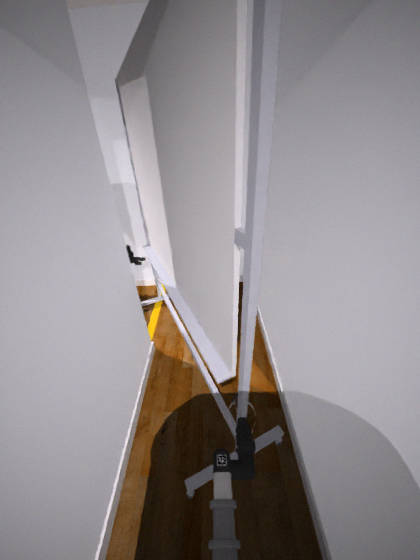

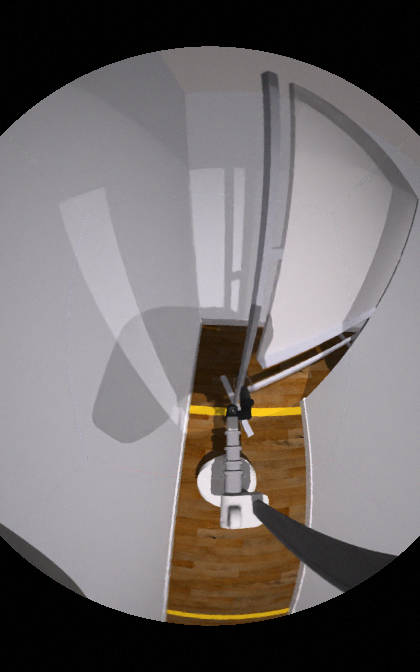

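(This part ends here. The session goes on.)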